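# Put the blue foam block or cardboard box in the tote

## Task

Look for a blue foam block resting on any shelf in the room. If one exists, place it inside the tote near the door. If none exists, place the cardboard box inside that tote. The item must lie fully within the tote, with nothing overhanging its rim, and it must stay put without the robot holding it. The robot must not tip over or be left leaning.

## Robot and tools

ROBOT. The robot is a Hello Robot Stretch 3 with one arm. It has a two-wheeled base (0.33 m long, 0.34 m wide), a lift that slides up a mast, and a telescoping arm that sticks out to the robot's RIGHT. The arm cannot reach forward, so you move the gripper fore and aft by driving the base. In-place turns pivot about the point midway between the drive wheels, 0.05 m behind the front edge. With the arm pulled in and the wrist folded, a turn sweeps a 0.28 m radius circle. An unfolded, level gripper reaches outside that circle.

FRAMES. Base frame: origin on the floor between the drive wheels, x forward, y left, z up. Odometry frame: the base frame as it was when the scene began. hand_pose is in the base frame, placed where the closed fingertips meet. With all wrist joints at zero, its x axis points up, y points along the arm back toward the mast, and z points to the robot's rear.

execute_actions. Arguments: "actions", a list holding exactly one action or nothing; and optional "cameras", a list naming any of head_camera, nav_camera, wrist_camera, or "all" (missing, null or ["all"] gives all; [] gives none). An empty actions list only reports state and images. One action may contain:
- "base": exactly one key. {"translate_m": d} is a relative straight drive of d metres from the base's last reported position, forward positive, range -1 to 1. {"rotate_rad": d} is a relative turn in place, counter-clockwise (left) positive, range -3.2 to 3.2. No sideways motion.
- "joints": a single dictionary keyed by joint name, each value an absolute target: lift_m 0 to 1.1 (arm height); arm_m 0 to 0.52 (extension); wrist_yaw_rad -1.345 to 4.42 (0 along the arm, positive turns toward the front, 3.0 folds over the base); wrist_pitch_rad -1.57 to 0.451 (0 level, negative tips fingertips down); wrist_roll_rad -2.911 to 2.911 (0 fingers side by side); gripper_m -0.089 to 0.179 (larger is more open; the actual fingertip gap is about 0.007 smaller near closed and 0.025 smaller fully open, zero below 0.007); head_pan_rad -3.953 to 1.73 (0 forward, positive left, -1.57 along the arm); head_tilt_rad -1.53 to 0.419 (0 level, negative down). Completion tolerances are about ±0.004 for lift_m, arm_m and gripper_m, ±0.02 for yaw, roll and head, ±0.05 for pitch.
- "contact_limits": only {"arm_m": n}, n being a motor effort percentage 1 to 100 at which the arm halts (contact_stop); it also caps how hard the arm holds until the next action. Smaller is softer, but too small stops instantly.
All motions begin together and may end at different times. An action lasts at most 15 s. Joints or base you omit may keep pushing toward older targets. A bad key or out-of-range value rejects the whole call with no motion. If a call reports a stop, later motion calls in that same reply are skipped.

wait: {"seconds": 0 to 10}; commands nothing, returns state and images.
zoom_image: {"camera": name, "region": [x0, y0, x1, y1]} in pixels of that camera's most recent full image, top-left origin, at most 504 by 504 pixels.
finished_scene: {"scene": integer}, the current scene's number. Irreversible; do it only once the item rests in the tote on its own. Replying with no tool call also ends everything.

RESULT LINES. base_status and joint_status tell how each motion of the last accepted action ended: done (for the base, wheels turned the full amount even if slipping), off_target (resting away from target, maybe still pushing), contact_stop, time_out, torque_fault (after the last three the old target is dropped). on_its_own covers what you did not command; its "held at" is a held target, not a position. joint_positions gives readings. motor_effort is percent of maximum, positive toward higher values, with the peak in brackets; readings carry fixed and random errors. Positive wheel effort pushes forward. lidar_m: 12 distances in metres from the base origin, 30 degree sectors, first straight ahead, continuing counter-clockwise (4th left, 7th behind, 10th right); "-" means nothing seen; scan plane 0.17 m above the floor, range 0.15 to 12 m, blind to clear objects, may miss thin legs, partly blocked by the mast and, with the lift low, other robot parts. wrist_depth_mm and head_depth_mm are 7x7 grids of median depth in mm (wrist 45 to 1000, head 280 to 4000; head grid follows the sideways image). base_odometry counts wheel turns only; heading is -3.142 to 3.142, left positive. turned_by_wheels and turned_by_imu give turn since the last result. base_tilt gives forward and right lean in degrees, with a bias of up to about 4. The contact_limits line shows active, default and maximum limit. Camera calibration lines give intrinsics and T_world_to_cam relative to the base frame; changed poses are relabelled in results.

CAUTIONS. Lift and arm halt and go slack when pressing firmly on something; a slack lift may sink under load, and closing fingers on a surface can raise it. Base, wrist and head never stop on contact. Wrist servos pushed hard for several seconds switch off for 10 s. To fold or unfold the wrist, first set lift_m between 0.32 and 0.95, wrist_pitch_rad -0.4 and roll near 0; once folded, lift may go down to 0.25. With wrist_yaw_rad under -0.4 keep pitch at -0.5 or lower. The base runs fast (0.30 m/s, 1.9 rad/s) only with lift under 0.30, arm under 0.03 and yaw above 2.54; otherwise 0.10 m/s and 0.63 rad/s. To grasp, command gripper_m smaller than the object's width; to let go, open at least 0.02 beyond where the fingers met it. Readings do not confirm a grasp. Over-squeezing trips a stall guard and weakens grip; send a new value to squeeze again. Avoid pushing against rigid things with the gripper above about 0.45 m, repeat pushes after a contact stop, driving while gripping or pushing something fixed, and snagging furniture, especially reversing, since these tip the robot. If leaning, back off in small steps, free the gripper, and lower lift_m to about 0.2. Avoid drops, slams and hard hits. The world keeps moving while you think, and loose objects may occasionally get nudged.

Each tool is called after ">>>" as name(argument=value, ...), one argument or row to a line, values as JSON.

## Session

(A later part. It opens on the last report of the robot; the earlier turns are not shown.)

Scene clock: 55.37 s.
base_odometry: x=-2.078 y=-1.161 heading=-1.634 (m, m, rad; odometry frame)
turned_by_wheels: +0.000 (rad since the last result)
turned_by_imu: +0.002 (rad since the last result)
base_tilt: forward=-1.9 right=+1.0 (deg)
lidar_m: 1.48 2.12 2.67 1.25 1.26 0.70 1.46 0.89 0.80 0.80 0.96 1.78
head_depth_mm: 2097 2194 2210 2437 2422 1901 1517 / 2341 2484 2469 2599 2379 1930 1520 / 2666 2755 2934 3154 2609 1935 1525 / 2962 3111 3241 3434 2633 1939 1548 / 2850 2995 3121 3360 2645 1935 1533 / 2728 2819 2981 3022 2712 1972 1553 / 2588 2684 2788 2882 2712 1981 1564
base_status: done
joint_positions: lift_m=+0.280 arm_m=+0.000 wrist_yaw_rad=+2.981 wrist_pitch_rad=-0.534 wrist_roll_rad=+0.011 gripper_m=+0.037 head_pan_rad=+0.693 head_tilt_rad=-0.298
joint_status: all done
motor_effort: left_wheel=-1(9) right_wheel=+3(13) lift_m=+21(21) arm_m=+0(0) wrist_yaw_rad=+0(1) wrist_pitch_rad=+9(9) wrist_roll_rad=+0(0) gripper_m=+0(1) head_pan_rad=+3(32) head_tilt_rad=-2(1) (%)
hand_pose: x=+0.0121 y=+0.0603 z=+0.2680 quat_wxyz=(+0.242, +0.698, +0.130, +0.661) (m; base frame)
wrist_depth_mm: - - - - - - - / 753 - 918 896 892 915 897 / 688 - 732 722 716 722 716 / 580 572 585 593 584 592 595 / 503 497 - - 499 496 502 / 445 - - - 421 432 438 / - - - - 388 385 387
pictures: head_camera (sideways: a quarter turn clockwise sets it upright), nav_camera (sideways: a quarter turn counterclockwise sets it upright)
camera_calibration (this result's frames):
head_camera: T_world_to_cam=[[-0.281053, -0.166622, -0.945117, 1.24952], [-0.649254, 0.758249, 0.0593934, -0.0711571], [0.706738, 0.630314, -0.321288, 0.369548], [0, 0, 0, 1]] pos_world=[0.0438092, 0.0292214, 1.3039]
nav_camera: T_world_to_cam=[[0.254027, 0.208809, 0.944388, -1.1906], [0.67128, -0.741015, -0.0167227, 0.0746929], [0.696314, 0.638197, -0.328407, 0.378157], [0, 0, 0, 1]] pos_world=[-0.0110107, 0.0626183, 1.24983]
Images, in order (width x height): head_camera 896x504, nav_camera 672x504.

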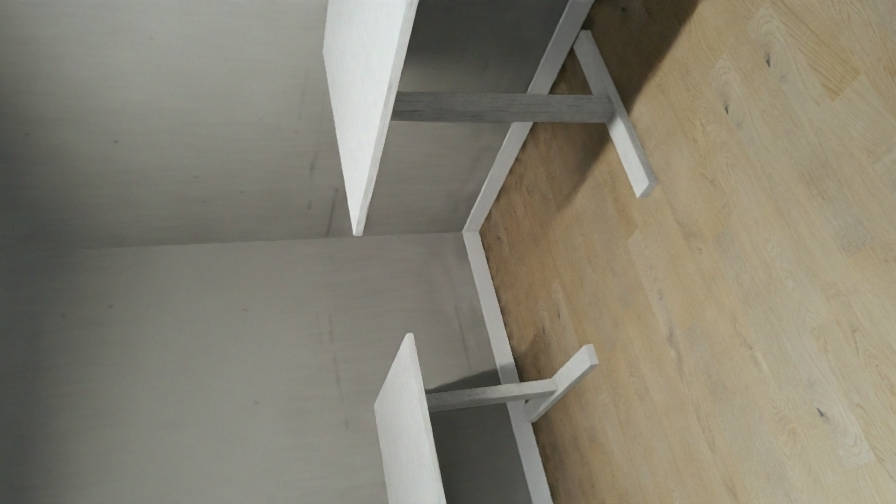

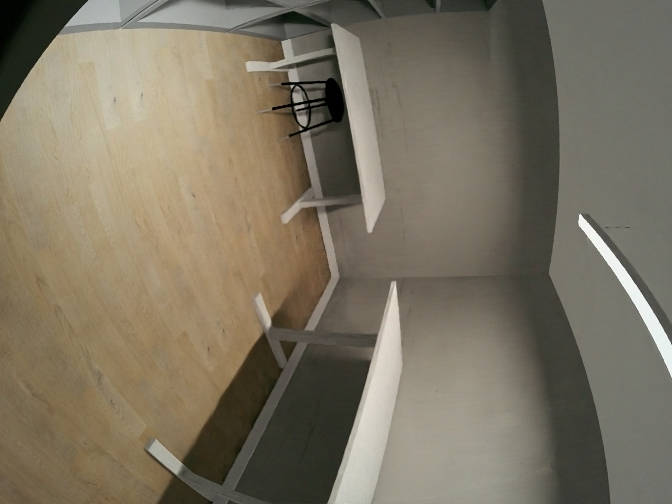

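The gray thing is a shelf unit facing this way.

>>> execute_actions(
  actions=[
    {"base":{"translate_m":0.4},"joints":{"head_pan_rad":1.73,"head_tilt_rad":-0.3}},
  ],
  cameras=["head_camera","nav_camera"],
)

Scene clock: 60.53 s.
base_odometry: x=-2.103 y=-1.560 heading=-1.634 (m, m, rad; odometry frame)
turned_by_wheels: +0.000 (rad since the last result)
turned_by_imu: +0.001 (rad since the last result)
base_tilt: forward=-2.0 right=+0.9 (deg)
lidar_m: 1.09 1.78 2.45 2.15 1.62 1.06 1.69 1.04 0.92 0.92 1.10 1.53
head_depth_mm: 2391 2519 2624 2264 2443 1885 1507 / 2506 2578 2715 2586 2576 1907 1514 / 2593 2663 2825 3045 2615 1924 1518 / 2648 2804 2937 2540 2381 1946 1537 / 1867 1976 2096 2146 2332 1939 1549 / 1927 2053 2132 2225 2174 1889 1612 / 1910 1982 2063 - - - -
base_status: done
joint_positions: lift_m=+0.280 arm_m=+0.000 wrist_yaw_rad=+2.981 wrist_pitch_rad=-0.534 wrist_roll_rad=+0.011 gripper_m=+0.037 head_pan_rad=+1.713 head_tilt_rad=-0.298
joint_status: all done
joint sent to its limit — the command would take head_pan_rad past its upper limit, so that joint was sent only as far as its limit.
motor_effort: left_wheel=-1(8) right_wheel=+3(12) lift_m=+21(21) arm_m=+0(0) wrist_yaw_rad=+0(2) wrist_pitch_rad=+10(10) wrist_roll_rad=+0(0) gripper_m=+0(0) head_pan_rad=+2(30) head_tilt_rad=-1(4) (%)
hand_pose: x=+0.0121 y=+0.0603 z=+0.2680 quat_wxyz=(+0.242, +0.698, +0.130, +0.661) (m; base frame)
wrist_depth_mm: - - - - - - - / 895 - 919 922 928 906 915 / 703 - 718 711 718 724 711 / 585 571 578 582 591 585 602 / 499 503 - - 497 499 503 / 443 - - - 420 437 433 / - - - - 386 382 388
pictures: head_camera (sideways: a quarter turn clockwise sets it upright), nav_camera (sideways: a quarter turn counterclockwise sets it upright)
camera_calibration (this result's frames):
head_camera: T_world_to_cam=[[-0.00500541, -0.326693, -0.945117, 1.24784], [-0.985856, -0.156719, 0.0593934, -0.0691038], [-0.167522, 0.932047, -0.321288, 0.374881], [0, 0, 0, 1]] pos_world=[0.000920285, 0.0474241, 1.3039]
nav_camera: T_world_to_cam=[[-0.0450864, 0.325727, 0.944388, -1.18878], [0.982689, 0.184506, -0.0167227, 0.0727933], [-0.179693, 0.927286, -0.328407, 0.3835], [0, 0, 0, 1]] pos_world=[-0.0562187, 0.0181715, 1.24983]
Images, in order (width x height): head_camera 896x504, nav_camera 672x504.

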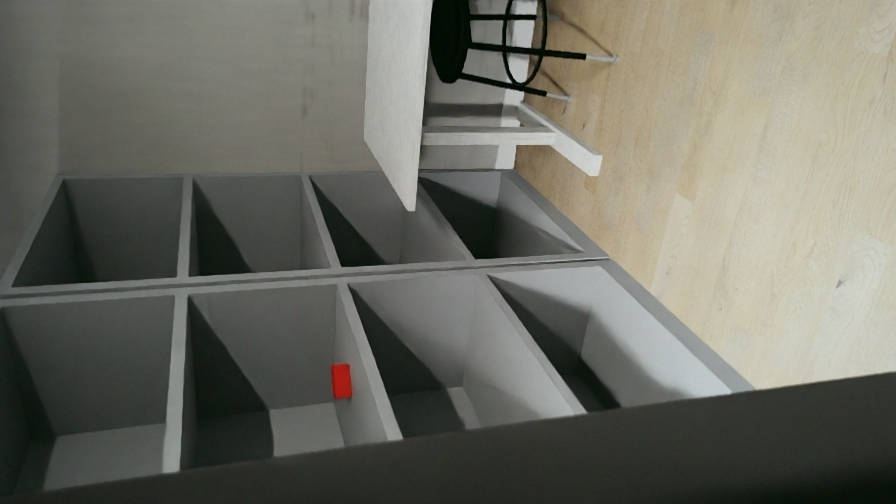

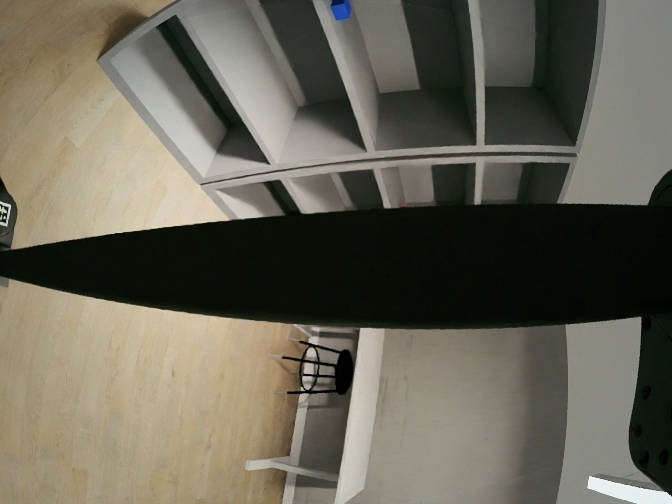

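>>> execute_actions(
  actions=[
    {"base":{"rotate_rad":1.634},"joints":{"head_pan_rad":0.2,"head_tilt_rad":-0.35}},
  ],
  cameras=[],
)

>>> execute_actions(
  actions=[
    {"base":{"translate_m":0.9}},
  ],
  cameras=["head_camera","nav_camera"],
)

Scene clock: 68.77 s.
base_odometry: x=-2.103 y=-1.560 heading=+0.000 (m, m, rad; odometry frame)
turned_by_wheels: +1.634 (rad since the last result)
turned_by_imu: +1.646 (rad since the last result)
base_tilt: forward=-2.1 right=+0.9 (deg)
lidar_m: 2.15 1.41 1.06 1.57 1.01 0.92 0.93 1.14 1.53 1.09 1.77 2.45
head_depth_mm: 2446 2593 2667 2818 2320 1783 1455 / 2526 2666 2817 2968 2346 1807 1463 / 2538 2723 2735 2469 2316 1795 1465 / 1849 1996 2120 2220 2292 1816 1467 / 1969 2103 2110 2158 2182 1809 1487 / 1830 1918 1589 1457 1534 1617 1498 / 1167 1230 1306 1433 1492 1706 1462
base_status: done
joint_positions: lift_m=+0.280 arm_m=+0.000 wrist_yaw_rad=+2.981 wrist_pitch_rad=-0.534 wrist_roll_rad=+0.011 gripper_m=+0.037 head_pan_rad=+0.207 head_tilt_rad=-0.346
joint_status: all done
motor_effort: left_wheel=-1(9) right_wheel=+3(14) lift_m=+21(21) arm_m=+0(1) wrist_yaw_rad=+0(0) wrist_pitch_rad=+9(9) wrist_roll_rad=+0(0) gripper_m=+0(0) head_pan_rad=-3(32) head_tilt_rad=-2(11) (%)
hand_pose: x=+0.0121 y=+0.0603 z=+0.2680 quat_wxyz=(+0.242, +0.698, +0.130, +0.661) (m; base frame)
wrist_depth_mm: 846 - - - - - - / 860 - 897 942 904 904 927 / 695 - 697 722 709 709 718 / 585 573 579 585 588 598 583 / 501 491 - - 500 494 503 / 444 - - - 423 436 430 / - - - - 383 386 382
pictures: none
No camera images: the call's "cameras" was empty. Leave "cameras" out to get every camera's image.

Scene clock: 73.53 s.
base_odometry: x=-1.203 y=-1.560 heading=+0.000 (m, m, rad; odometry frame)
turned_by_wheels: +0.000 (rad since the last result)
turned_by_imu: +0.001 (rad since the last result)
base_tilt: forward=-2.0 right=+1.1 (deg)
lidar_m: 1.27 1.28 0.74 1.19 1.18 1.76 1.77 1.53 1.53 1.51 1.76 1.33
head_depth_mm: 1719 1822 1918 1555 2083 1771 1448 / 1764 1876 1984 2057 2215 1801 1450 / 1870 1961 2032 2095 2143 1769 1458 / 1205 1205 1248 1336 1411 1546 1474 / 1065 1154 1243 1353 1393 1576 1403 / 1102 1241 1335 1160 1472 1193 1406 / 1176 1315 1372 1071 1420 1114 1339
base_status: done
joint_positions: lift_m=+0.280 arm_m=+0.000 wrist_yaw_rad=+2.981 wrist_pitch_rad=-0.534 wrist_roll_rad=+0.011 gripper_m=+0.037 head_pan_rad=+0.207 head_tilt_rad=-0.347
joint_status: not commanded
motor_effort: left_wheel=-1(8) right_wheel=+3(12) lift_m=+21(21) arm_m=+0(0) wrist_yaw_rad=+1(1) wrist_pitch_rad=+10(9) wrist_roll_rad=+0(0) gripper_m=+0(1) head_pan_rad=-3(3) head_tilt_rad=-2(2) (%)
hand_pose: x=+0.0121 y=+0.0603 z=+0.2680 quat_wxyz=(+0.242, +0.698, +0.130, +0.661) (m; base frame)
wrist_depth_mm: - - - - 787 - - / 912 - 814 820 772 782 730 / 696 - 712 714 717 724 706 / 590 576 577 588 584 586 603 / 493 501 - - 509 506 499 / 442 - - - 427 433 433 / - - - - 387 388 387
pictures: head_camera (sideways: a quarter turn clockwise sets it upright), nav_camera (sideways: a quarter turn counterclockwise sets it upright)
camera_calibration (this result's frames):
head_camera: T_world_to_cam=[[-0.37151, -0.0255086, -0.928078, 1.22783], [-0.216942, 0.974335, 0.0600621, -0.0746609], [0.902727, 0.223653, -0.367509, 0.428506], [0, 0, 0, 1]] pos_world=[0.0531315, 0.00822837, 1.30149]
nav_camera: T_world_to_cam=[[0.367281, 0.0754255, 0.927047, -1.16866], [0.246491, -0.968962, -0.0188201, 0.0800135], [0.896854, 0.235421, -0.374473, 0.436883], [0, 0, 0, 1]] pos_world=[0.0176817, 0.0628248, 1.24851]
Images, in order (width x height): head_camera 896x504, nav_camera 672x504.

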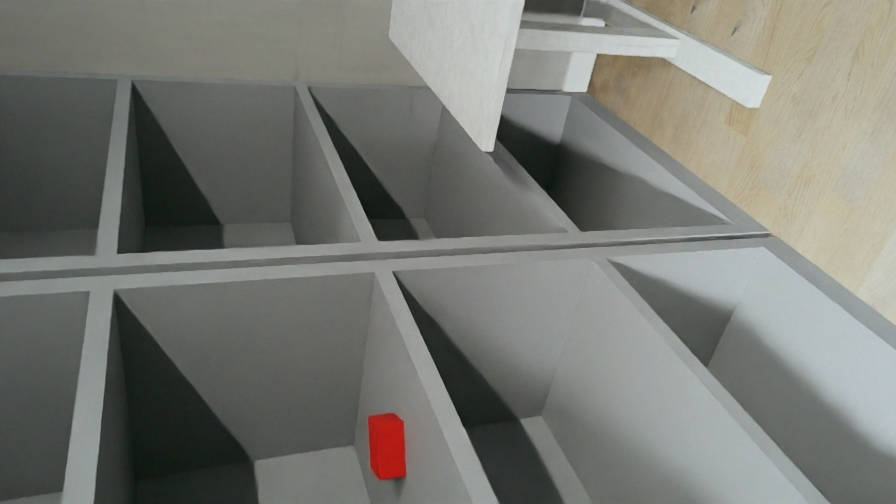

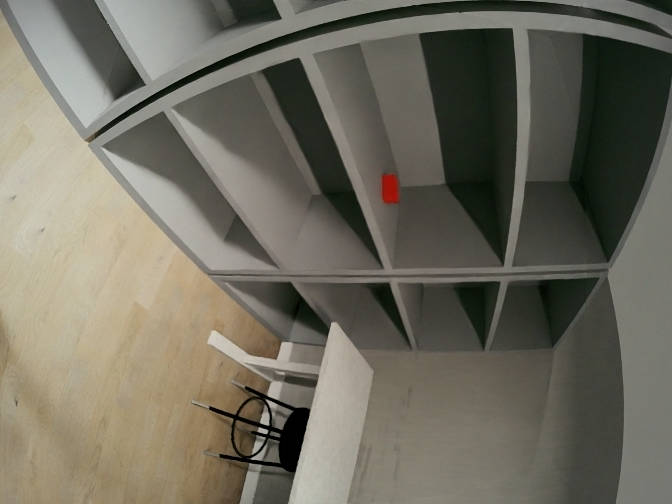

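>>> execute_actions(
  actions=[
    {"joints":{"head_pan_rad":1.2,"head_tilt_rad":-0.5}},
  ],
  cameras=["head_camera","nav_camera"],
)

Scene clock: 79.30 s.
base_odometry: x=-1.203 y=-1.560 heading=+0.000 (m, m, rad; odometry frame)
turned_by_wheels: +0.000 (rad since the last result)
turned_by_imu: +0.001 (rad since the last result)
base_tilt: forward=-2.1 right=+0.8 (deg)
lidar_m: 1.27 1.27 0.74 1.20 1.18 1.76 1.77 1.53 1.52 1.50 1.75 1.33
head_depth_mm: 977 1071 893 1293 1130 1343 1225 / 606 652 722 799 943 1006 1194 / 643 693 758 800 932 1012 1210 / 978 1061 940 1294 1157 1368 1235 / 978 1067 950 1281 1171 1029 1245 / 983 1066 973 1284 1184 1034 1259 / 979 1060 986 1282 1192 1041 1261
base_status: not commanded
joint_positions: lift_m=+0.280 arm_m=+0.000 wrist_yaw_rad=+2.981 wrist_pitch_rad=-0.534 wrist_roll_rad=+0.011 gripper_m=+0.037 head_pan_rad=+1.193 head_tilt_rad=-0.494
joint_status: all done
motor_effort: left_wheel=-1(1) right_wheel=+3(3) lift_m=+21(21) arm_m=+0(0) wrist_yaw_rad=+0(1) wrist_pitch_rad=+9(9) wrist_roll_rad=+0(0) gripper_m=+0(1) head_pan_rad=+3(31) head_tilt_rad=-3(15) (%)
hand_pose: x=+0.0121 y=+0.0603 z=+0.2680 quat_wxyz=(+0.242, +0.698, +0.130, +0.661) (m; base frame)
wrist_depth_mm: - - - - 804 - - / 896 - 816 809 789 774 740 / 707 - 724 705 713 722 721 / 584 580 581 589 587 592 583 / 504 502 - - 495 502 496 / 443 - - - 421 438 433 / - - - - 383 382 385
pictures: head_camera (sideways: a quarter turn clockwise sets it upright), nav_camera (sideways: a quarter turn counterclockwise sets it upright)
camera_calibration (this result's frames):
head_camera: T_world_to_cam=[[-0.232547, -0.446369, -0.864104, 1.14353], [-0.92882, 0.365445, 0.0611859, -0.0717699], [0.288471, 0.816826, -0.49958, 0.604111], [0, 0, 0, 1]] pos_world=[0.024994, 0.0432096, 1.29432]
nav_camera: T_world_to_cam=[[0.188515, 0.470206, 0.862188, -1.08296], [0.942766, -0.332533, -0.024782, 0.0835239], [0.275053, 0.817514, -0.505981, 0.611802], [0, 0, 0, 1]] pos_world=[-0.042868, 0.0368303, 1.24534]
Images, in order (width x height): head_camera 896x504, nav_camera 672x504.

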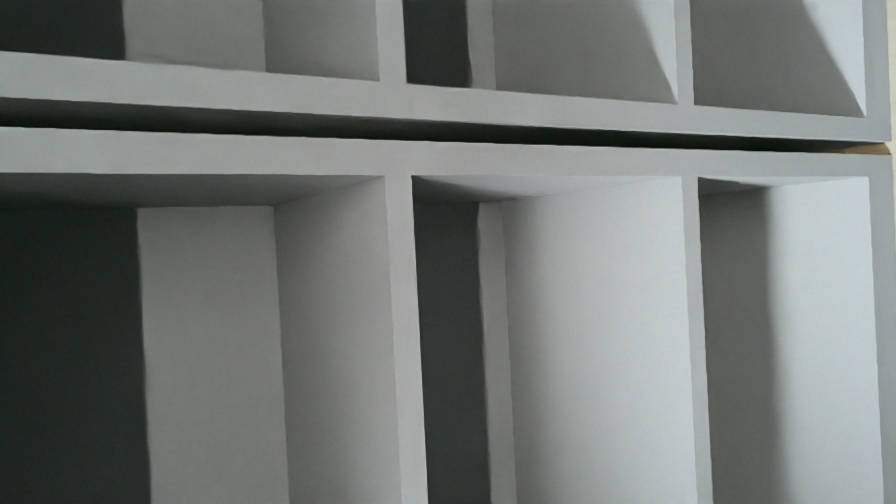

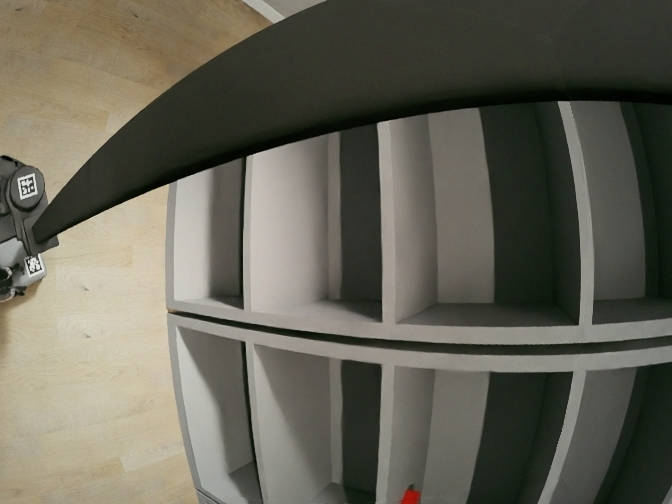

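>>> execute_actions(
  actions=[
    {"base":{"rotate_rad":3.14},"joints":{"head_pan_rad":-1.2,"head_tilt_rad":-0.5}},
  ],
  cameras=["head_camera","nav_camera"],
)

Scene clock: 84.57 s.
base_odometry: x=-1.203 y=-1.560 heading=+3.140 (m, m, rad; odometry frame)
turned_by_wheels: +3.140 (rad since the last result)
turned_by_imu: +3.167 (rad since the last result)
base_tilt: forward=-1.8 right=+1.1 (deg)
lidar_m: 1.77 1.54 1.52 1.51 1.75 1.32 1.28 1.27 0.74 1.20 1.06 1.76
head_depth_mm: 1067 1144 889 1331 1134 1347 1215 / 1133 1224 907 1417 1145 1462 1251 / 1037 1139 1069 1349 1244 1469 1299 / 940 1008 1063 1182 1288 1450 1313 / 897 2056 2237 2376 1945 1582 1321 / 1836 1961 2111 2253 1995 1596 1332 / 1715 1818 1908 2042 2006 1610 1337
base_status: done
joint_positions: lift_m=+0.280 arm_m=+0.000 wrist_yaw_rad=+2.981 wrist_pitch_rad=-0.534 wrist_roll_rad=+0.011 gripper_m=+0.037 head_pan_rad=-1.193 head_tilt_rad=-0.495
joint_status: all done
motor_effort: left_wheel=-1(10) right_wheel=+3(12) lift_m=+21(21) arm_m=-1(1) wrist_yaw_rad=+1(0) wrist_pitch_rad=+9(9) wrist_roll_rad=+0(0) gripper_m=+0(0) head_pan_rad=-4(32) head_tilt_rad=-3(4) (%)
hand_pose: x=+0.0121 y=+0.0602 z=+0.2680 quat_wxyz=(+0.242, +0.698, +0.130, +0.661) (m; base frame)
wrist_depth_mm: - - - - - - - / 872 - 939 906 911 914 900 / 713 - 707 711 711 713 713 / 587 575 599 592 586 591 591 / 497 498 - - 495 497 498 / 443 - - - 424 433 438 / - - - - 387 385 386
pictures: head_camera (sideways: a quarter turn clockwise sets it upright), nav_camera (sideways: a quarter turn counterclockwise sets it upright)
camera_calibration (this result's frames):
head_camera: T_world_to_cam=[[-0.13724, 0.485095, -0.863625, 1.14232], [0.926583, 0.371079, 0.0611889, -0.0830918], [0.350155, -0.791823, -0.500408, 0.604812], [0, 0, 0, 1]] pos_world=[0.0219852, -0.0443963, 1.29427]
nav_camera: T_world_to_cam=[[0.185631, -0.472238, 0.861703, -1.08231], [-0.914145, -0.404627, -0.0248193, 0.0948995], [0.360389, -0.783115, -0.506805, 0.612353], [0, 0, 0, 1]] pos_world=[0.0669758, 0.00683545, 1.24533]
Images, in order (width x height): head_camera 896x504, nav_camera 672x504.

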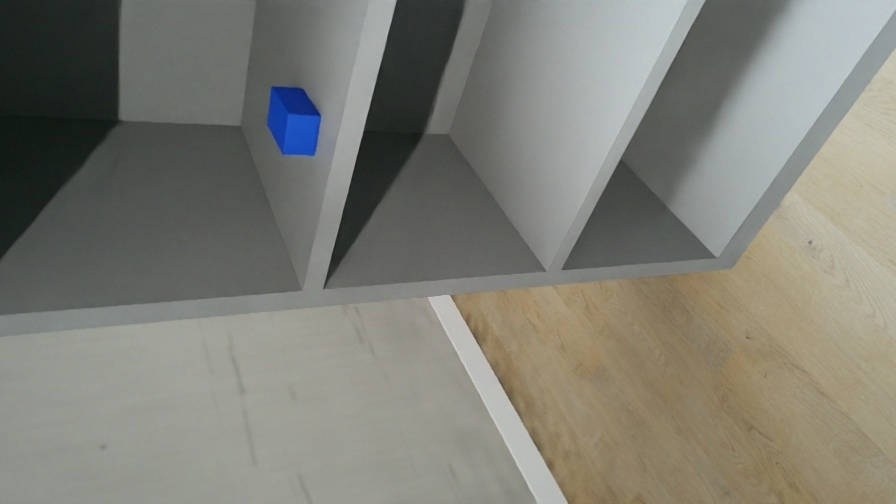

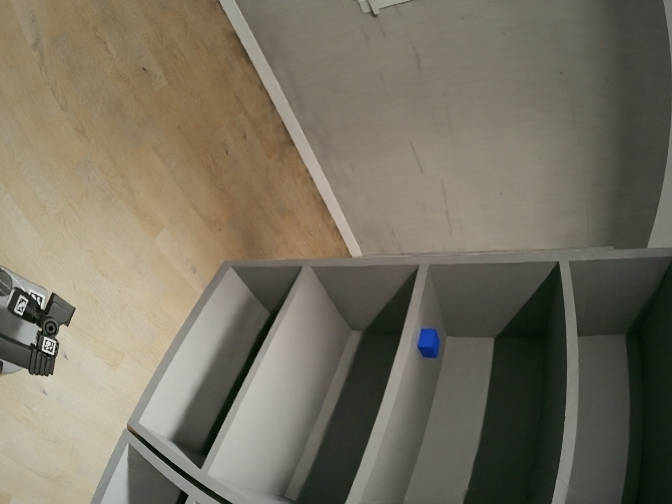

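>>> execute_actions(
  actions=[
    {"base":{"translate_m":0.2},"joints":{"lift_m":0.9,"wrist_pitch_rad":-0.4}},
  ],
  cameras=[],
)

>>> execute_actions(
  actions=[
    {"joints":{"wrist_yaw_rad":0,"gripper_m":0.15,"head_pan_rad":-1.57,"head_tilt_rad":-0.45}},
  ],
  cameras=[],
)

>>> execute_actions(
  actions=[
    {"joints":{"wrist_pitch_rad":0,"lift_m":1.02}},
  ],
)

Scene clock: 99.90 s.
base_odometry: x=-1.403 y=-1.560 heading=+3.140 (m, m, rad; odometry frame)
turned_by_wheels: +0.000 (rad since the last result)
turned_by_imu: +0.002 (rad since the last result)
base_tilt: forward=-2.0 right=+1.0 (deg)
lidar_m: 1.58 1.93 1.40 1.53 2.18 1.90 1.45 0.89 0.85 0.99 0.98 1.57
head_depth_mm: 997 1118 962 1373 1138 1442 1262 / 874 960 987 1186 1194 1421 1315 / 837 908 996 1113 1242 1411 1310 / 1972 2112 2305 2383 1932 1582 1316 / 1811 1922 2071 2229 1977 1587 1322 / 1655 1766 1876 2015 2000 1585 1333 / 1519 1608 1693 1801 1877 1606 1325
base_status: done
joint_positions: lift_m=+0.899 arm_m=+0.000 wrist_yaw_rad=+2.981 wrist_pitch_rad=-0.420 wrist_roll_rad=+0.011 gripper_m=+0.037 head_pan_rad=-1.193 head_tilt_rad=-0.495
joint_status: all done
motor_effort: left_wheel=-1(8) right_wheel=+3(11) lift_m=+49(51) arm_m=-1(2) wrist_yaw_rad=+0(1) wrist_pitch_rad=+12(14) wrist_roll_rad=+0(0) gripper_m=+0(0) head_pan_rad=-3(3) head_tilt_rad=-3(3) (%)
hand_pose: x=+0.0146 y=+0.0759 z=+0.9117 quat_wxyz=(+0.203, +0.705, +0.091, +0.674) (m; base frame)
wrist_depth_mm: - - - - - - - / - - - - - - - / - - - - - - - / - - - - - - - / - - - - - - - / - - - - - - - / - - - - - - -
pictures: none
No camera images: the call's "cameras" was empty. Leave "cameras" out to get every camera's image.

Scene clock: 102.40 s.
base_odometry: x=-1.403 y=-1.560 heading=+3.140 (m, m, rad; odometry frame)
turned_by_wheels: +0.000 (rad since the last result)
turned_by_imu: +0.001 (rad since the last result)
base_tilt: forward=-2.0 right=+0.8 (deg)
lidar_m: 1.58 1.93 1.39 1.53 2.18 1.90 1.46 0.89 0.85 0.99 0.98 1.57
head_depth_mm: 1022 1093 998 1292 1192 1029 1314 / 1046 1125 1018 1339 1198 1210 - / 1081 1164 1031 1388 1204 1477 - / 1113 1208 913 1435 1220 1487 1308 / 1074 1137 1072 1247 1185 1357 1337 / 907 942 953 1049 1181 1598 1361 / 803 872 2236 2356 2098 1655 1365
base_status: not commanded
joint_positions: lift_m=+0.899 arm_m=+0.000 wrist_yaw_rad=+0.002 wrist_pitch_rad=-0.420 wrist_roll_rad=+0.011 gripper_m=+0.150 head_pan_rad=-1.563 head_tilt_rad=-0.458
joint_status: all done
motor_effort: left_wheel=-1(1) right_wheel=+3(3) lift_m=+48(48) arm_m=+0(1) wrist_yaw_rad=-2(1) wrist_pitch_rad=+12(12) wrist_roll_rad=+0(0) gripper_m=+0(82) head_pan_rad=-3(23) head_tilt_rad=+4(12) (%)
hand_pose: x=-0.0211 y=-0.3695 z=+0.9117 quat_wxyz=(+0.688, +0.147, -0.695, -0.148) (m; base frame)
wrist_depth_mm: - - 830 962 856 842 610 / - - 879 - 953 891 625 / - - 926 - - 969 598 / - - 848 865 840 864 569 / - - - - 732 722 614 / - - - - - 967 671 / - - - - 971 857 950
pictures: none
No camera images: the call's "cameras" was empty. Leave "cameras" out to get every camera's image.

Scene clock: 104.33 s.
base_odometry: x=-1.403 y=-1.560 heading=+3.140 (m, m, rad; odometry frame)
turned_by_wheels: +0.000 (rad since the last result)
turned_by_imu: +0.000 (rad since the last result)
base_tilt: forward=-2.2 right=+0.9 (deg)
lidar_m: 1.58 1.93 1.39 1.53 2.18 1.89 1.46 0.88 0.85 0.99 0.99 1.57
head_depth_mm: 1014 1086 996 - - - - / 1052 1130 1015 - - - - / 1080 1166 1032 - - - 1280 / 1121 1210 909 1436 1265 1493 1304 / 1068 1135 1070 1225 1187 1403 1331 / 913 943 948 1046 1174 1597 1365 / 804 873 2256 2374 2099 1664 1377
base_status: not commanded
joint_positions: lift_m=+1.019 arm_m=+0.000 wrist_yaw_rad=+0.002 wrist_pitch_rad=-0.023 wrist_roll_rad=+0.011 gripper_m=+0.150 head_pan_rad=-1.563 head_tilt_rad=-0.458
joint_status: all done
motor_effort: left_wheel=-1(1) right_wheel=+3(3) lift_m=+48(51) arm_m=-1(2) wrist_yaw_rad=-1(3) wrist_pitch_rad=+13(14) wrist_roll_rad=+0(0) gripper_m=+0(1) head_pan_rad=-3(3) head_tilt_rad=+4(4) (%)
hand_pose: x=-0.0211 y=-0.4010 z=+1.1283 quat_wxyz=(+0.703, +0.009, -0.711, -0.008) (m; base frame)
wrist_depth_mm: - - 778 909 880 823 659 / - - 831 - 942 857 643 / - - 881 - 945 882 623 / - - 791 861 859 834 618 / - - 856 - 606 565 507 / - - 900 - - - 565 / - - 873 928 924 900 645
pictures: head_camera (sideways: a quarter turn clockwise sets it upright), nav_camera (sideways: a quarter turn counterclockwise sets it upright), wrist_camera
camera_calibration (this result's frames):
head_camera: T_world_to_cam=[[0.0476504, 0.470213, -0.881266, 1.1642], [0.998048, 0.0132514, 0.0610354, -0.0833307], [0.0403776, -0.882453, -0.468664, 0.565397], [0, 0, 0, 1]] pos_world=[0.00486396, -0.047381, 1.29604]
nav_camera: T_world_to_cam=[[0.0021161, -0.475784, 0.87956, -1.10447], [-0.998589, -0.0476828, -0.0233908, 0.093556], [0.0530689, -0.878269, -0.475213, 0.573122], [0, 0, 0, 1]] pos_world=[0.0653463, -0.0176753, 1.24599]
wrist_camera: T_world_to_cam=[[-0.999121, 0.0285802, -0.0306592, 0.0210017], [0.0367062, 0.243483, -0.96921, 1.22007], [-0.0202352, -0.969484, -0.244318, 0.0544428], [0, 0, 0, 1]] pos_world=[-0.0226992, -0.244885, 1.19645]
Images, in order (width x height): head_camera 896x504, nav_camera 672x504, wrist_camera 644x364.

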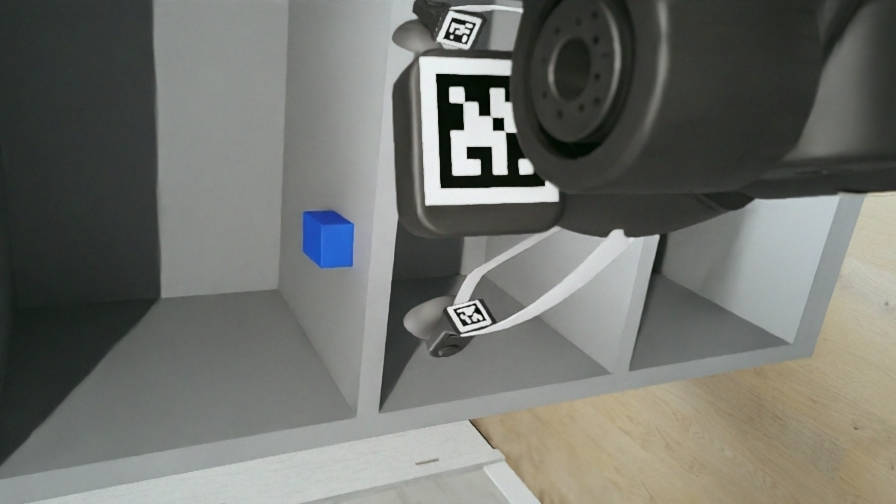

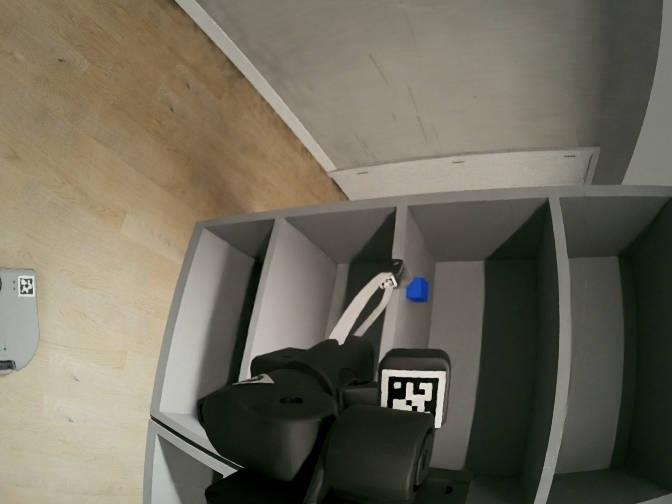

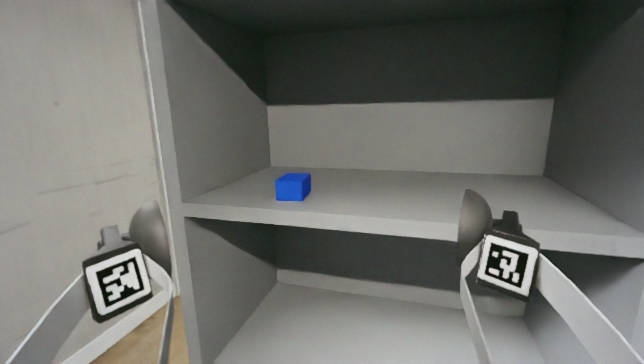

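>>> execute_actions(
  actions=[
    {"base":{"translate_m":0.04},"joints":{"lift_m":0.91,"gripper_m":0.1,"arm_m":0.3}},
  ],
  cameras=["wrist_camera","head_camera"],
)

Scene clock: 112.63 s.
base_odometry: x=-1.443 y=-1.560 heading=+3.140 (m, m, rad; odometry frame)
turned_by_wheels: +0.000 (rad since the last result)
turned_by_imu: +0.002 (rad since the last result)
base_tilt: forward=-2.2 right=+1.0 (deg)
lidar_m: 1.54 1.89 1.37 1.54 2.17 1.73 1.49 0.90 0.87 0.97 1.70 1.54
head_depth_mm: 1026 1099 999 - 1146 1378 1247 / 1059 1142 1019 - 1132 1429 1256 / 1093 1183 1028 - 1119 1465 1284 / 1127 1217 978 1437 1211 1498 1322 / 1017 1059 1012 1170 1177 1323 1342 / 848 879 938 1053 2000 1639 1367 / 2004 2144 2240 2385 2116 1666 1377
base_status: done
joint_positions: lift_m=+0.911 arm_m=+0.300 wrist_yaw_rad=+0.000 wrist_pitch_rad=-0.022 wrist_roll_rad=+0.011 gripper_m=+0.100 head_pan_rad=-1.563 head_tilt_rad=-0.458
joint_status: all done
motor_effort: left_wheel=-1(5) right_wheel=+3(9) lift_m=+21(47) arm_m=+6(6) wrist_yaw_rad=+0(1) wrist_pitch_rad=+13(13) wrist_roll_rad=+0(0) gripper_m=+0(81) head_pan_rad=-3(3) head_tilt_rad=+3(4) (%)
hand_pose: x=-0.0213 y=-0.7002 z=+1.0194 quat_wxyz=(+0.703, +0.008, -0.711, -0.008) (m; base frame)
wrist_depth_mm: - 416 607 714 670 620 584 / - 423 622 741 703 636 607 / - 428 630 757 679 652 609 / - 400 404 384 382 371 368 / - 419 694 832 309 278 263 / - 464 708 871 793 715 689 / - 463 660 761 774 751 684
pictures: head_camera (sideways: a quarter turn clockwise sets it upright), wrist_camera
camera_calibration (this result's frames):
head_camera: T_world_to_cam=[[0.0477575, 0.469979, -0.881385, 1.16435], [0.99805, 0.0130432, 0.061034, -0.0833289], [0.0401808, -0.882581, -0.46844, 0.565107], [0, 0, 0, 1]] pos_world=[0.00485335, -0.0473822, 1.29605]
wrist_camera: T_world_to_cam=[[-0.999089, 0.0296883, -0.0306673, 0.0267143], [0.0369784, 0.243184, -0.969275, 1.18724], [-0.0213183, -0.969526, -0.24406, -0.262601], [0, 0, 0, 1]] pos_world=[-0.0228104, -0.544108, 1.08749]
Images, in order (width x height): head_camera 896x504, wrist_camera 644x364.

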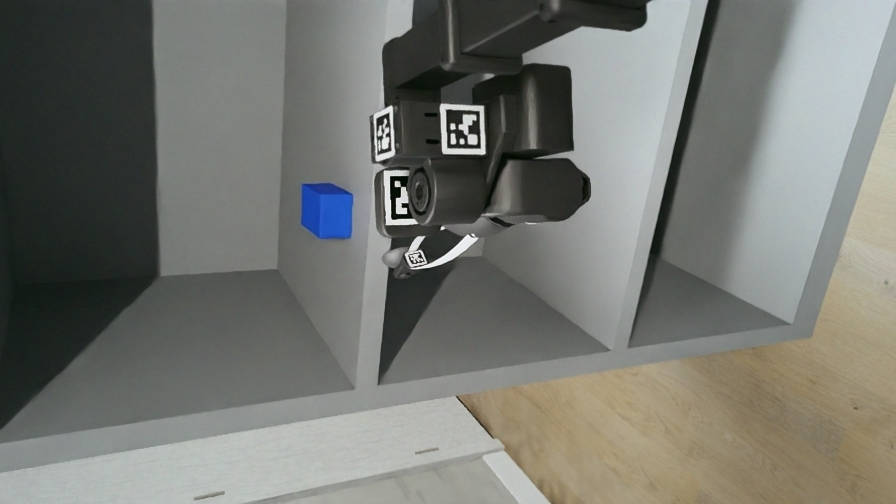

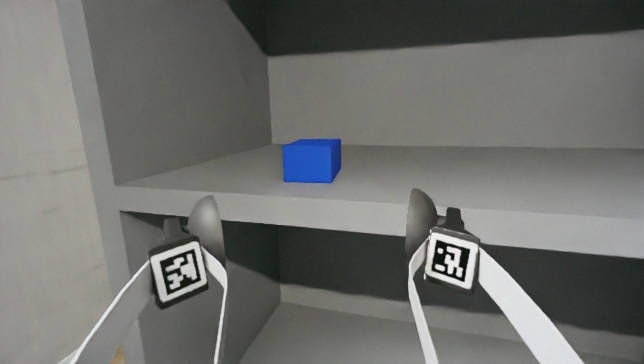

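>>> execute_actions(
  actions=[
    {"base":{"rotate_rad":-0.3},"joints":{"lift_m":0.93,"arm_m":0.0}},
  ],
  cameras=[],
)

>>> execute_actions(
  actions=[
    {"base":{"translate_m":0.35}},
  ],
  cameras=[],
)

>>> execute_actions(
  actions=[
    {"base":{"rotate_rad":0.3}},
  ],
  cameras=[],
)

>>> execute_actions(
  actions=[
    {"base":{"translate_m":-0.325},"joints":{"arm_m":0.3}},
  ],
  cameras=["wrist_camera"],
)

Scene clock: 121.53 s.
base_odometry: x=-1.443 y=-1.560 heading=+2.840 (m, m, rad; odometry frame)
turned_by_wheels: -0.300 (rad since the last result)
turned_by_imu: -0.302 (rad since the last result)
base_tilt: forward=-2.0 right=+1.1 (deg)
lidar_m: 1.53 1.62 1.37 1.76 1.86 1.92 1.55 1.50 0.87 1.27 0.97 1.57
head_depth_mm: 1042 1111 998 1308 1145 1235 - / 1050 1127 1018 1348 1235 - - / 1051 1136 1038 1345 1225 - - / 1058 1143 1054 1367 1262 1441 1263 / 1061 1146 1076 1376 1234 1450 1270 / 1068 1154 1002 1388 1242 1460 1287 / 1081 1164 1119 1255 1197 1229 1279
base_status: done
joint_positions: lift_m=+0.930 arm_m=+0.001 wrist_yaw_rad=+0.000 wrist_pitch_rad=-0.022 wrist_roll_rad=+0.011 gripper_m=+0.100 head_pan_rad=-1.563 head_tilt_rad=-0.458
joint_status: all done
motor_effort: left_wheel=+3(8) right_wheel=-2(9) lift_m=+48(50) arm_m=-4(4) wrist_yaw_rad=+0(0) wrist_pitch_rad=+13(13) wrist_roll_rad=+0(0) gripper_m=+1(0) head_pan_rad=-3(3) head_tilt_rad=+4(4) (%)
hand_pose: x=-0.0215 y=-0.4013 z=+1.0384 quat_wxyz=(+0.703, +0.008, -0.711, -0.008) (m; base frame)
wrist_depth_mm: 644 909 928 940 928 538 926 / 645 903 964 957 953 560 977 / 632 885 - - 891 562 - / 589 696 693 674 647 579 - / 662 873 - - - 610 - / 686 801 - - 958 681 - / 720 832 816 790 782 673 788
pictures: none
No camera images: the call's "cameras" was empty. Leave "cameras" out to get every camera's image.

Scene clock: 126.00 s.
base_odometry: x=-1.778 y=-1.456 heading=+2.840 (m, m, rad; odometry frame)
turned_by_wheels: +0.000 (rad since the last result)
turned_by_imu: +0.001 (rad since the last result)
base_tilt: forward=-2.1 right=+1.0 (deg)
lidar_m: 1.18 1.25 1.78 1.30 1.74 2.25 2.22 1.13 1.06 0.85 1.60 1.21
head_depth_mm: 1057 1144 999 1352 1185 1433 - / 1071 1144 1016 1363 1251 - - / 1067 1155 968 1378 1233 - - / 1077 1167 1052 1385 1263 1387 1286 / 1011 994 913 945 1051 1184 1295 / 707 770 3015 2776 2074 1649 1350 / 2624 2739 2930 2730 2125 1643 1371
base_status: done
joint_positions: lift_m=+0.930 arm_m=+0.001 wrist_yaw_rad=+0.000 wrist_pitch_rad=-0.022 wrist_roll_rad=+0.011 gripper_m=+0.100 head_pan_rad=-1.563 head_tilt_rad=-0.458
joint_status: not commanded
motor_effort: left_wheel=+3(9) right_wheel=-2(3) lift_m=+48(48) arm_m=-5(5) wrist_yaw_rad=-1(0) wrist_pitch_rad=+13(13) wrist_roll_rad=+0(0) gripper_m=+0(0) head_pan_rad=-3(3) head_tilt_rad=+4(3) (%)
hand_pose: x=-0.0215 y=-0.4013 z=+1.0384 quat_wxyz=(+0.703, +0.008, -0.711, -0.008) (m; base frame)
wrist_depth_mm: - - 688 955 951 972 742 / - - 678 978 959 996 734 / - - 784 - - 967 728 / - - 627 660 637 994 687 / - - 833 - - - 758 / - - 828 - - 941 758 / - - 823 807 771 781 724
pictures: none
No camera images: the call's "cameras" was empty. Leave "cameras" out to get every camera's image.

Scene clock: 127.60 s.
base_odometry: x=-1.778 y=-1.456 heading=+3.140 (m, m, rad; odometry frame)
turned_by_wheels: +0.300 (rad since the last result)
turned_by_imu: +0.304 (rad since the last result)
base_tilt: forward=-1.9 right=+0.9 (deg)
lidar_m: 1.19 1.45 1.29 1.76 2.14 1.92 1.81 1.07 1.29 0.85 1.31 1.18
head_depth_mm: 1044 1122 1002 1321 1178 1379 - / 781 876 880 1113 1117 - - / 2618 2869 3020 2484 1919 - - / 2663 2845 3076 2746 2125 1628 1350 / 2253 2361 2470 2532 2069 1629 1358 / 1902 1975 2057 2172 2045 1645 1369 / 1661 1719 1776 1843 1861 1661 1376
base_status: done
joint_positions: lift_m=+0.930 arm_m=+0.001 wrist_yaw_rad=+0.000 wrist_pitch_rad=-0.022 wrist_roll_rad=+0.011 gripper_m=+0.100 head_pan_rad=-1.563 head_tilt_rad=-0.458
joint_status: not commanded
motor_effort: left_wheel=-1(7) right_wheel=+3(9) lift_m=+48(48) arm_m=-5(5) wrist_yaw_rad=+1(1) wrist_pitch_rad=+13(13) wrist_roll_rad=+0(0) gripper_m=+0(0) head_pan_rad=-3(1) head_tilt_rad=+3(3) (%)
hand_pose: x=-0.0215 y=-0.4013 z=+1.0384 quat_wxyz=(+0.703, +0.008, -0.711, -0.008) (m; base frame)
wrist_depth_mm: 960 - - - 920 875 813 / 983 - - - 946 901 837 / - - - - 988 920 862 / - - - - 636 605 514 / - - - - - 962 881 / - - - - - - 937 / - - - - 811 817 778
pictures: none
No camera images: the call's "cameras" was empty. Leave "cameras" out to get every camera's image.

Scene clock: 131.80 s.
base_odometry: x=-1.453 y=-1.456 heading=+3.140 (m, m, rad; odometry frame)
turned_by_wheels: +0.000 (rad since the last result)
turned_by_imu: +0.002 (rad since the last result)
base_tilt: forward=-2.1 right=+0.9 (deg)
lidar_m: 1.49 1.83 1.45 1.64 2.28 1.59 1.49 0.81 0.85 0.87 0.88 1.49
head_depth_mm: 953 1024 1035 - 1148 973 1248 / 981 1049 1092 - 1161 1007 1262 / 1008 1086 1127 - 1163 1047 1262 / 1041 1123 1093 1297 1215 1409 1268 / 922 961 963 1027 1106 1149 1271 / 773 801 847 924 1872 1596 1363 / 709 2037 2179 2251 2092 1662 1372
base_status: done
joint_positions: lift_m=+0.930 arm_m=+0.300 wrist_yaw_rad=+0.000 wrist_pitch_rad=-0.022 wrist_roll_rad=+0.011 gripper_m=+0.100 head_pan_rad=-1.563 head_tilt_rad=-0.458
joint_status: all done
motor_effort: left_wheel=-1(8) right_wheel=+3(5) lift_m=+48(48) arm_m=+5(5) wrist_yaw_rad=+1(1) wrist_pitch_rad=+13(13) wrist_roll_rad=+0(0) gripper_m=+0(1) head_pan_rad=-3(3) head_tilt_rad=+3(4) (%)
hand_pose: x=-0.0215 y=-0.7002 z=+1.0384 quat_wxyz=(+0.703, +0.008, -0.711, -0.008) (m; base frame)
wrist_depth_mm: 289 365 545 633 576 552 505 / 287 367 539 650 602 562 515 / 290 373 550 667 616 582 539 / 305 373 478 328 473 446 437 / 317 292 285 283 279 274 270 / - 335 493 236 218 205 194 / - 407 587 767 726 660 190
pictures: wrist_camera
camera_calibration (this result's frames):
wrist_camera: T_world_to_cam=[[-0.999073, 0.0302041, -0.0306682, 0.0275277], [0.0371042, 0.243134, -0.969283, 1.20564], [-0.0218198, -0.969522, -0.24403, -0.258005], [0, 0, 0, 1]] pos_world=[-0.0228619, -0.544106, 1.10649]
Images, in order (width x height): wrist_camera 644x364.

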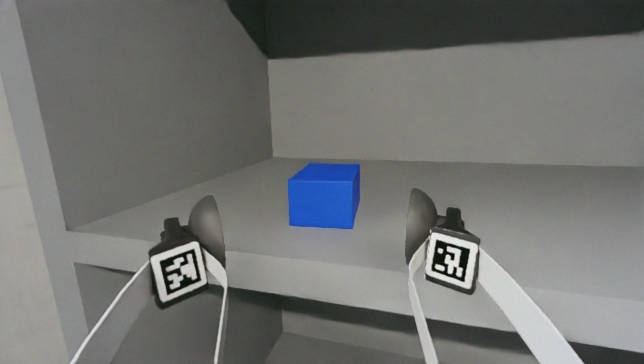

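>>> execute_actions(
  actions=[
    {"joints":{"arm_m":0.485,"lift_m":0.92}},
  ],
  cameras=["wrist_camera"],
)

>>> execute_actions(
  actions=[
    {"joints":{"gripper_m":0.02}},
  ],
  cameras=["wrist_camera"],
)

>>> execute_actions(
  actions=[
    {"joints":{"lift_m":0.945}},
  ],
  cameras=["wrist_camera"],
)

Scene clock: 137.97 s.
base_odometry: x=-1.453 y=-1.456 heading=+3.140 (m, m, rad; odometry frame)
turned_by_wheels: +0.000 (rad since the last result)
turned_by_imu: +0.001 (rad since the last result)
base_tilt: forward=-2.2 right=+1.0 (deg)
lidar_m: 1.50 1.83 1.45 1.63 2.29 1.59 1.49 0.81 0.85 0.87 0.88 1.49
head_depth_mm: 946 1020 1009 - 1148 974 1248 / 976 1056 1099 1260 1198 1011 1263 / 1010 1092 1147 1327 1208 1045 1259 / 1043 1114 1141 1323 1221 1396 1271 / 929 965 965 1021 1105 1143 1268 / 774 805 849 923 1873 1596 1356 / 708 2027 2151 2250 2093 1659 1368
base_status: not commanded
joint_positions: lift_m=+0.921 arm_m=+0.485 wrist_yaw_rad=+0.000 wrist_pitch_rad=-0.022 wrist_roll_rad=+0.011 gripper_m=+0.100 head_pan_rad=-1.563 head_tilt_rad=-0.458
joint_status: all done
motor_effort: left_wheel=-1(1) right_wheel=+3(3) lift_m=+21(44) arm_m=+6(7) wrist_yaw_rad=+1(1) wrist_pitch_rad=+13(13) wrist_roll_rad=+0(0) gripper_m=+0(0) head_pan_rad=-2(4) head_tilt_rad=+3(3) (%)
hand_pose: x=-0.0215 y=-0.8852 z=+1.0294 quat_wxyz=(+0.703, +0.008, -0.711, -0.008) (m; base frame)
wrist_depth_mm: 229 292 427 461 430 400 373 / 230 294 433 479 441 413 386 / 233 298 440 495 454 424 394 / 234 299 393 429 428 408 401 / 229 264 259 141 140 249 247 / 189 187 165 113 111 178 178 / 146 143 137 118 129 139 138
pictures: wrist_camera
camera_calibration (this result's frames):
wrist_camera: T_world_to_cam=[[-0.999073, 0.0302039, -0.0306694, 0.0328405], [0.0371043, 0.243091, -0.969293, 1.24188], [-0.021821, -0.969533, -0.243987, -0.439615], [0, 0, 0, 1]] pos_world=[-0.022862, -0.729103, 1.09749]
Images, in order (width x height): wrist_camera 644x364.

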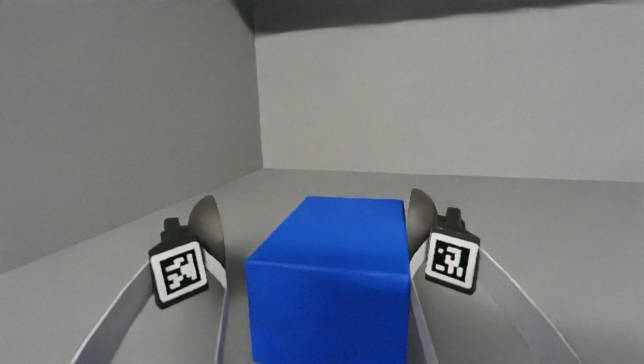

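Scene clock: 139.27 s.
base_odometry: x=-1.453 y=-1.456 heading=+3.140 (m, m, rad; odometry frame)
turned_by_wheels: +0.000 (rad since the last result)
turned_by_imu: +0.000 (rad since the last result)
base_tilt: forward=-2.0 right=+1.0 (deg)
lidar_m: 1.50 1.83 1.45 1.63 2.28 1.60 1.49 0.81 0.85 0.87 0.89 1.49
head_depth_mm: 951 1021 1003 - 1142 974 1255 / 982 1057 1101 1269 1203 1012 1259 / 1012 1089 1148 1326 1203 1047 1257 / 1047 1122 1135 1324 1213 1404 1264 / 923 967 963 1023 1100 1141 1266 / 774 800 842 924 1892 1596 1360 / 706 2043 2183 2281 2094 1660 1369
base_status: not commanded
joint_positions: lift_m=+0.921 arm_m=+0.485 wrist_yaw_rad=+0.000 wrist_pitch_rad=-0.021 wrist_roll_rad=+0.011 gripper_m=+0.021 head_pan_rad=-1.563 head_tilt_rad=-0.458
joint_status: all done
motor_effort: left_wheel=-1(1) right_wheel=+3(3) lift_m=+20(20) arm_m=+5(6) wrist_yaw_rad=+0(0) wrist_pitch_rad=+12(13) wrist_roll_rad=+0(0) gripper_m=-23(98) head_pan_rad=-2(2) head_tilt_rad=+4(3) (%)
hand_pose: x=-0.0215 y=-0.8853 z=+1.0296 quat_wxyz=(+0.703, +0.008, -0.711, -0.008) (m; base frame)
wrist_depth_mm: 228 292 425 462 426 402 374 / 230 297 440 485 434 408 384 / 231 297 438 503 456 419 396 / 233 298 395 430 428 419 399 / 230 264 282 141 152 251 246 / 189 187 120 113 162 179 178 / 146 145 137 117 134 140 138
pictures: wrist_camera
camera_calibration (this result's frames):
wrist_camera: T_world_to_cam=[[-0.999073, 0.0301783, -0.0306929, 0.0328494], [0.0371015, 0.242226, -0.96951, 1.24157], [-0.0218235, -0.96975, -0.243122, -0.440668], [0, 0, 0, 1]] pos_world=[-0.0228619, -0.729069, 1.09758]
Images, in order (width x height): wrist_camera 644x364.

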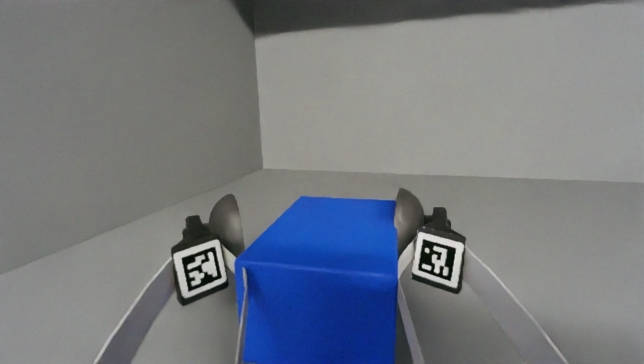

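Scene clock: 140.27 s.
base_odometry: x=-1.453 y=-1.456 heading=+3.140 (m, m, rad; odometry frame)
turned_by_wheels: +0.000 (rad since the last result)
turned_by_imu: +0.000 (rad since the last result)
base_tilt: forward=-1.8 right=+1.0 (deg)
lidar_m: 1.50 1.83 1.45 1.64 2.27 1.60 1.49 0.81 0.85 0.87 0.88 1.49
head_depth_mm: 945 1018 1073 - 1181 975 1250 / 979 1064 1095 1246 1195 1004 1254 / 1009 1088 - 1313 1207 1047 1253 / 1040 1114 1104 1312 1213 1403 1272 / 922 966 966 1023 1107 1146 1273 / 773 802 844 922 1871 1612 1361 / 706 2028 2160 2250 2079 1668 1373
base_status: not commanded
joint_positions: lift_m=+0.944 arm_m=+0.485 wrist_yaw_rad=+0.000 wrist_pitch_rad=-0.023 wrist_roll_rad=+0.011 gripper_m=+0.026 head_pan_rad=-1.563 head_tilt_rad=-0.458
joint_status: all done
on_its_own: gripper_m is held at +0.026, not at your +0.020, by its stall guard, which is still easing
motor_effort: left_wheel=-1(1) right_wheel=+3(3) lift_m=+49(51) arm_m=+6(6) wrist_yaw_rad=+0(0) wrist_pitch_rad=+13(13) wrist_roll_rad=+0(0) gripper_m=-2(23) head_pan_rad=-3(2) head_tilt_rad=+3(3) (%)
hand_pose: x=-0.0215 y=-0.8852 z=+1.0532 quat_wxyz=(+0.703, +0.008, -0.711, -0.009) (m; base frame)
wrist_depth_mm: 229 292 430 456 427 399 374 / 230 297 437 475 444 410 384 / 232 298 438 505 457 427 395 / 234 300 423 496 460 437 403 / 235 287 335 141 153 308 303 / 220 231 120 113 199 220 218 / 180 177 169 117 165 172 171
pictures: wrist_camera
camera_calibration (this result's frames):
wrist_camera: T_world_to_cam=[[-0.999073, 0.0302222, -0.0306493, 0.0335658], [0.0371044, 0.243762, -0.969125, 1.26537], [-0.021818, -0.969364, -0.244657, -0.432933], [0, 0, 0, 1]] pos_world=[-0.0228617, -0.729132, 1.12141]
Images, in order (width x height): wrist_camera 644x364.

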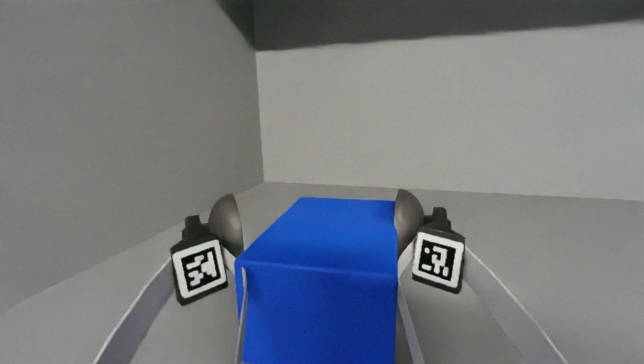

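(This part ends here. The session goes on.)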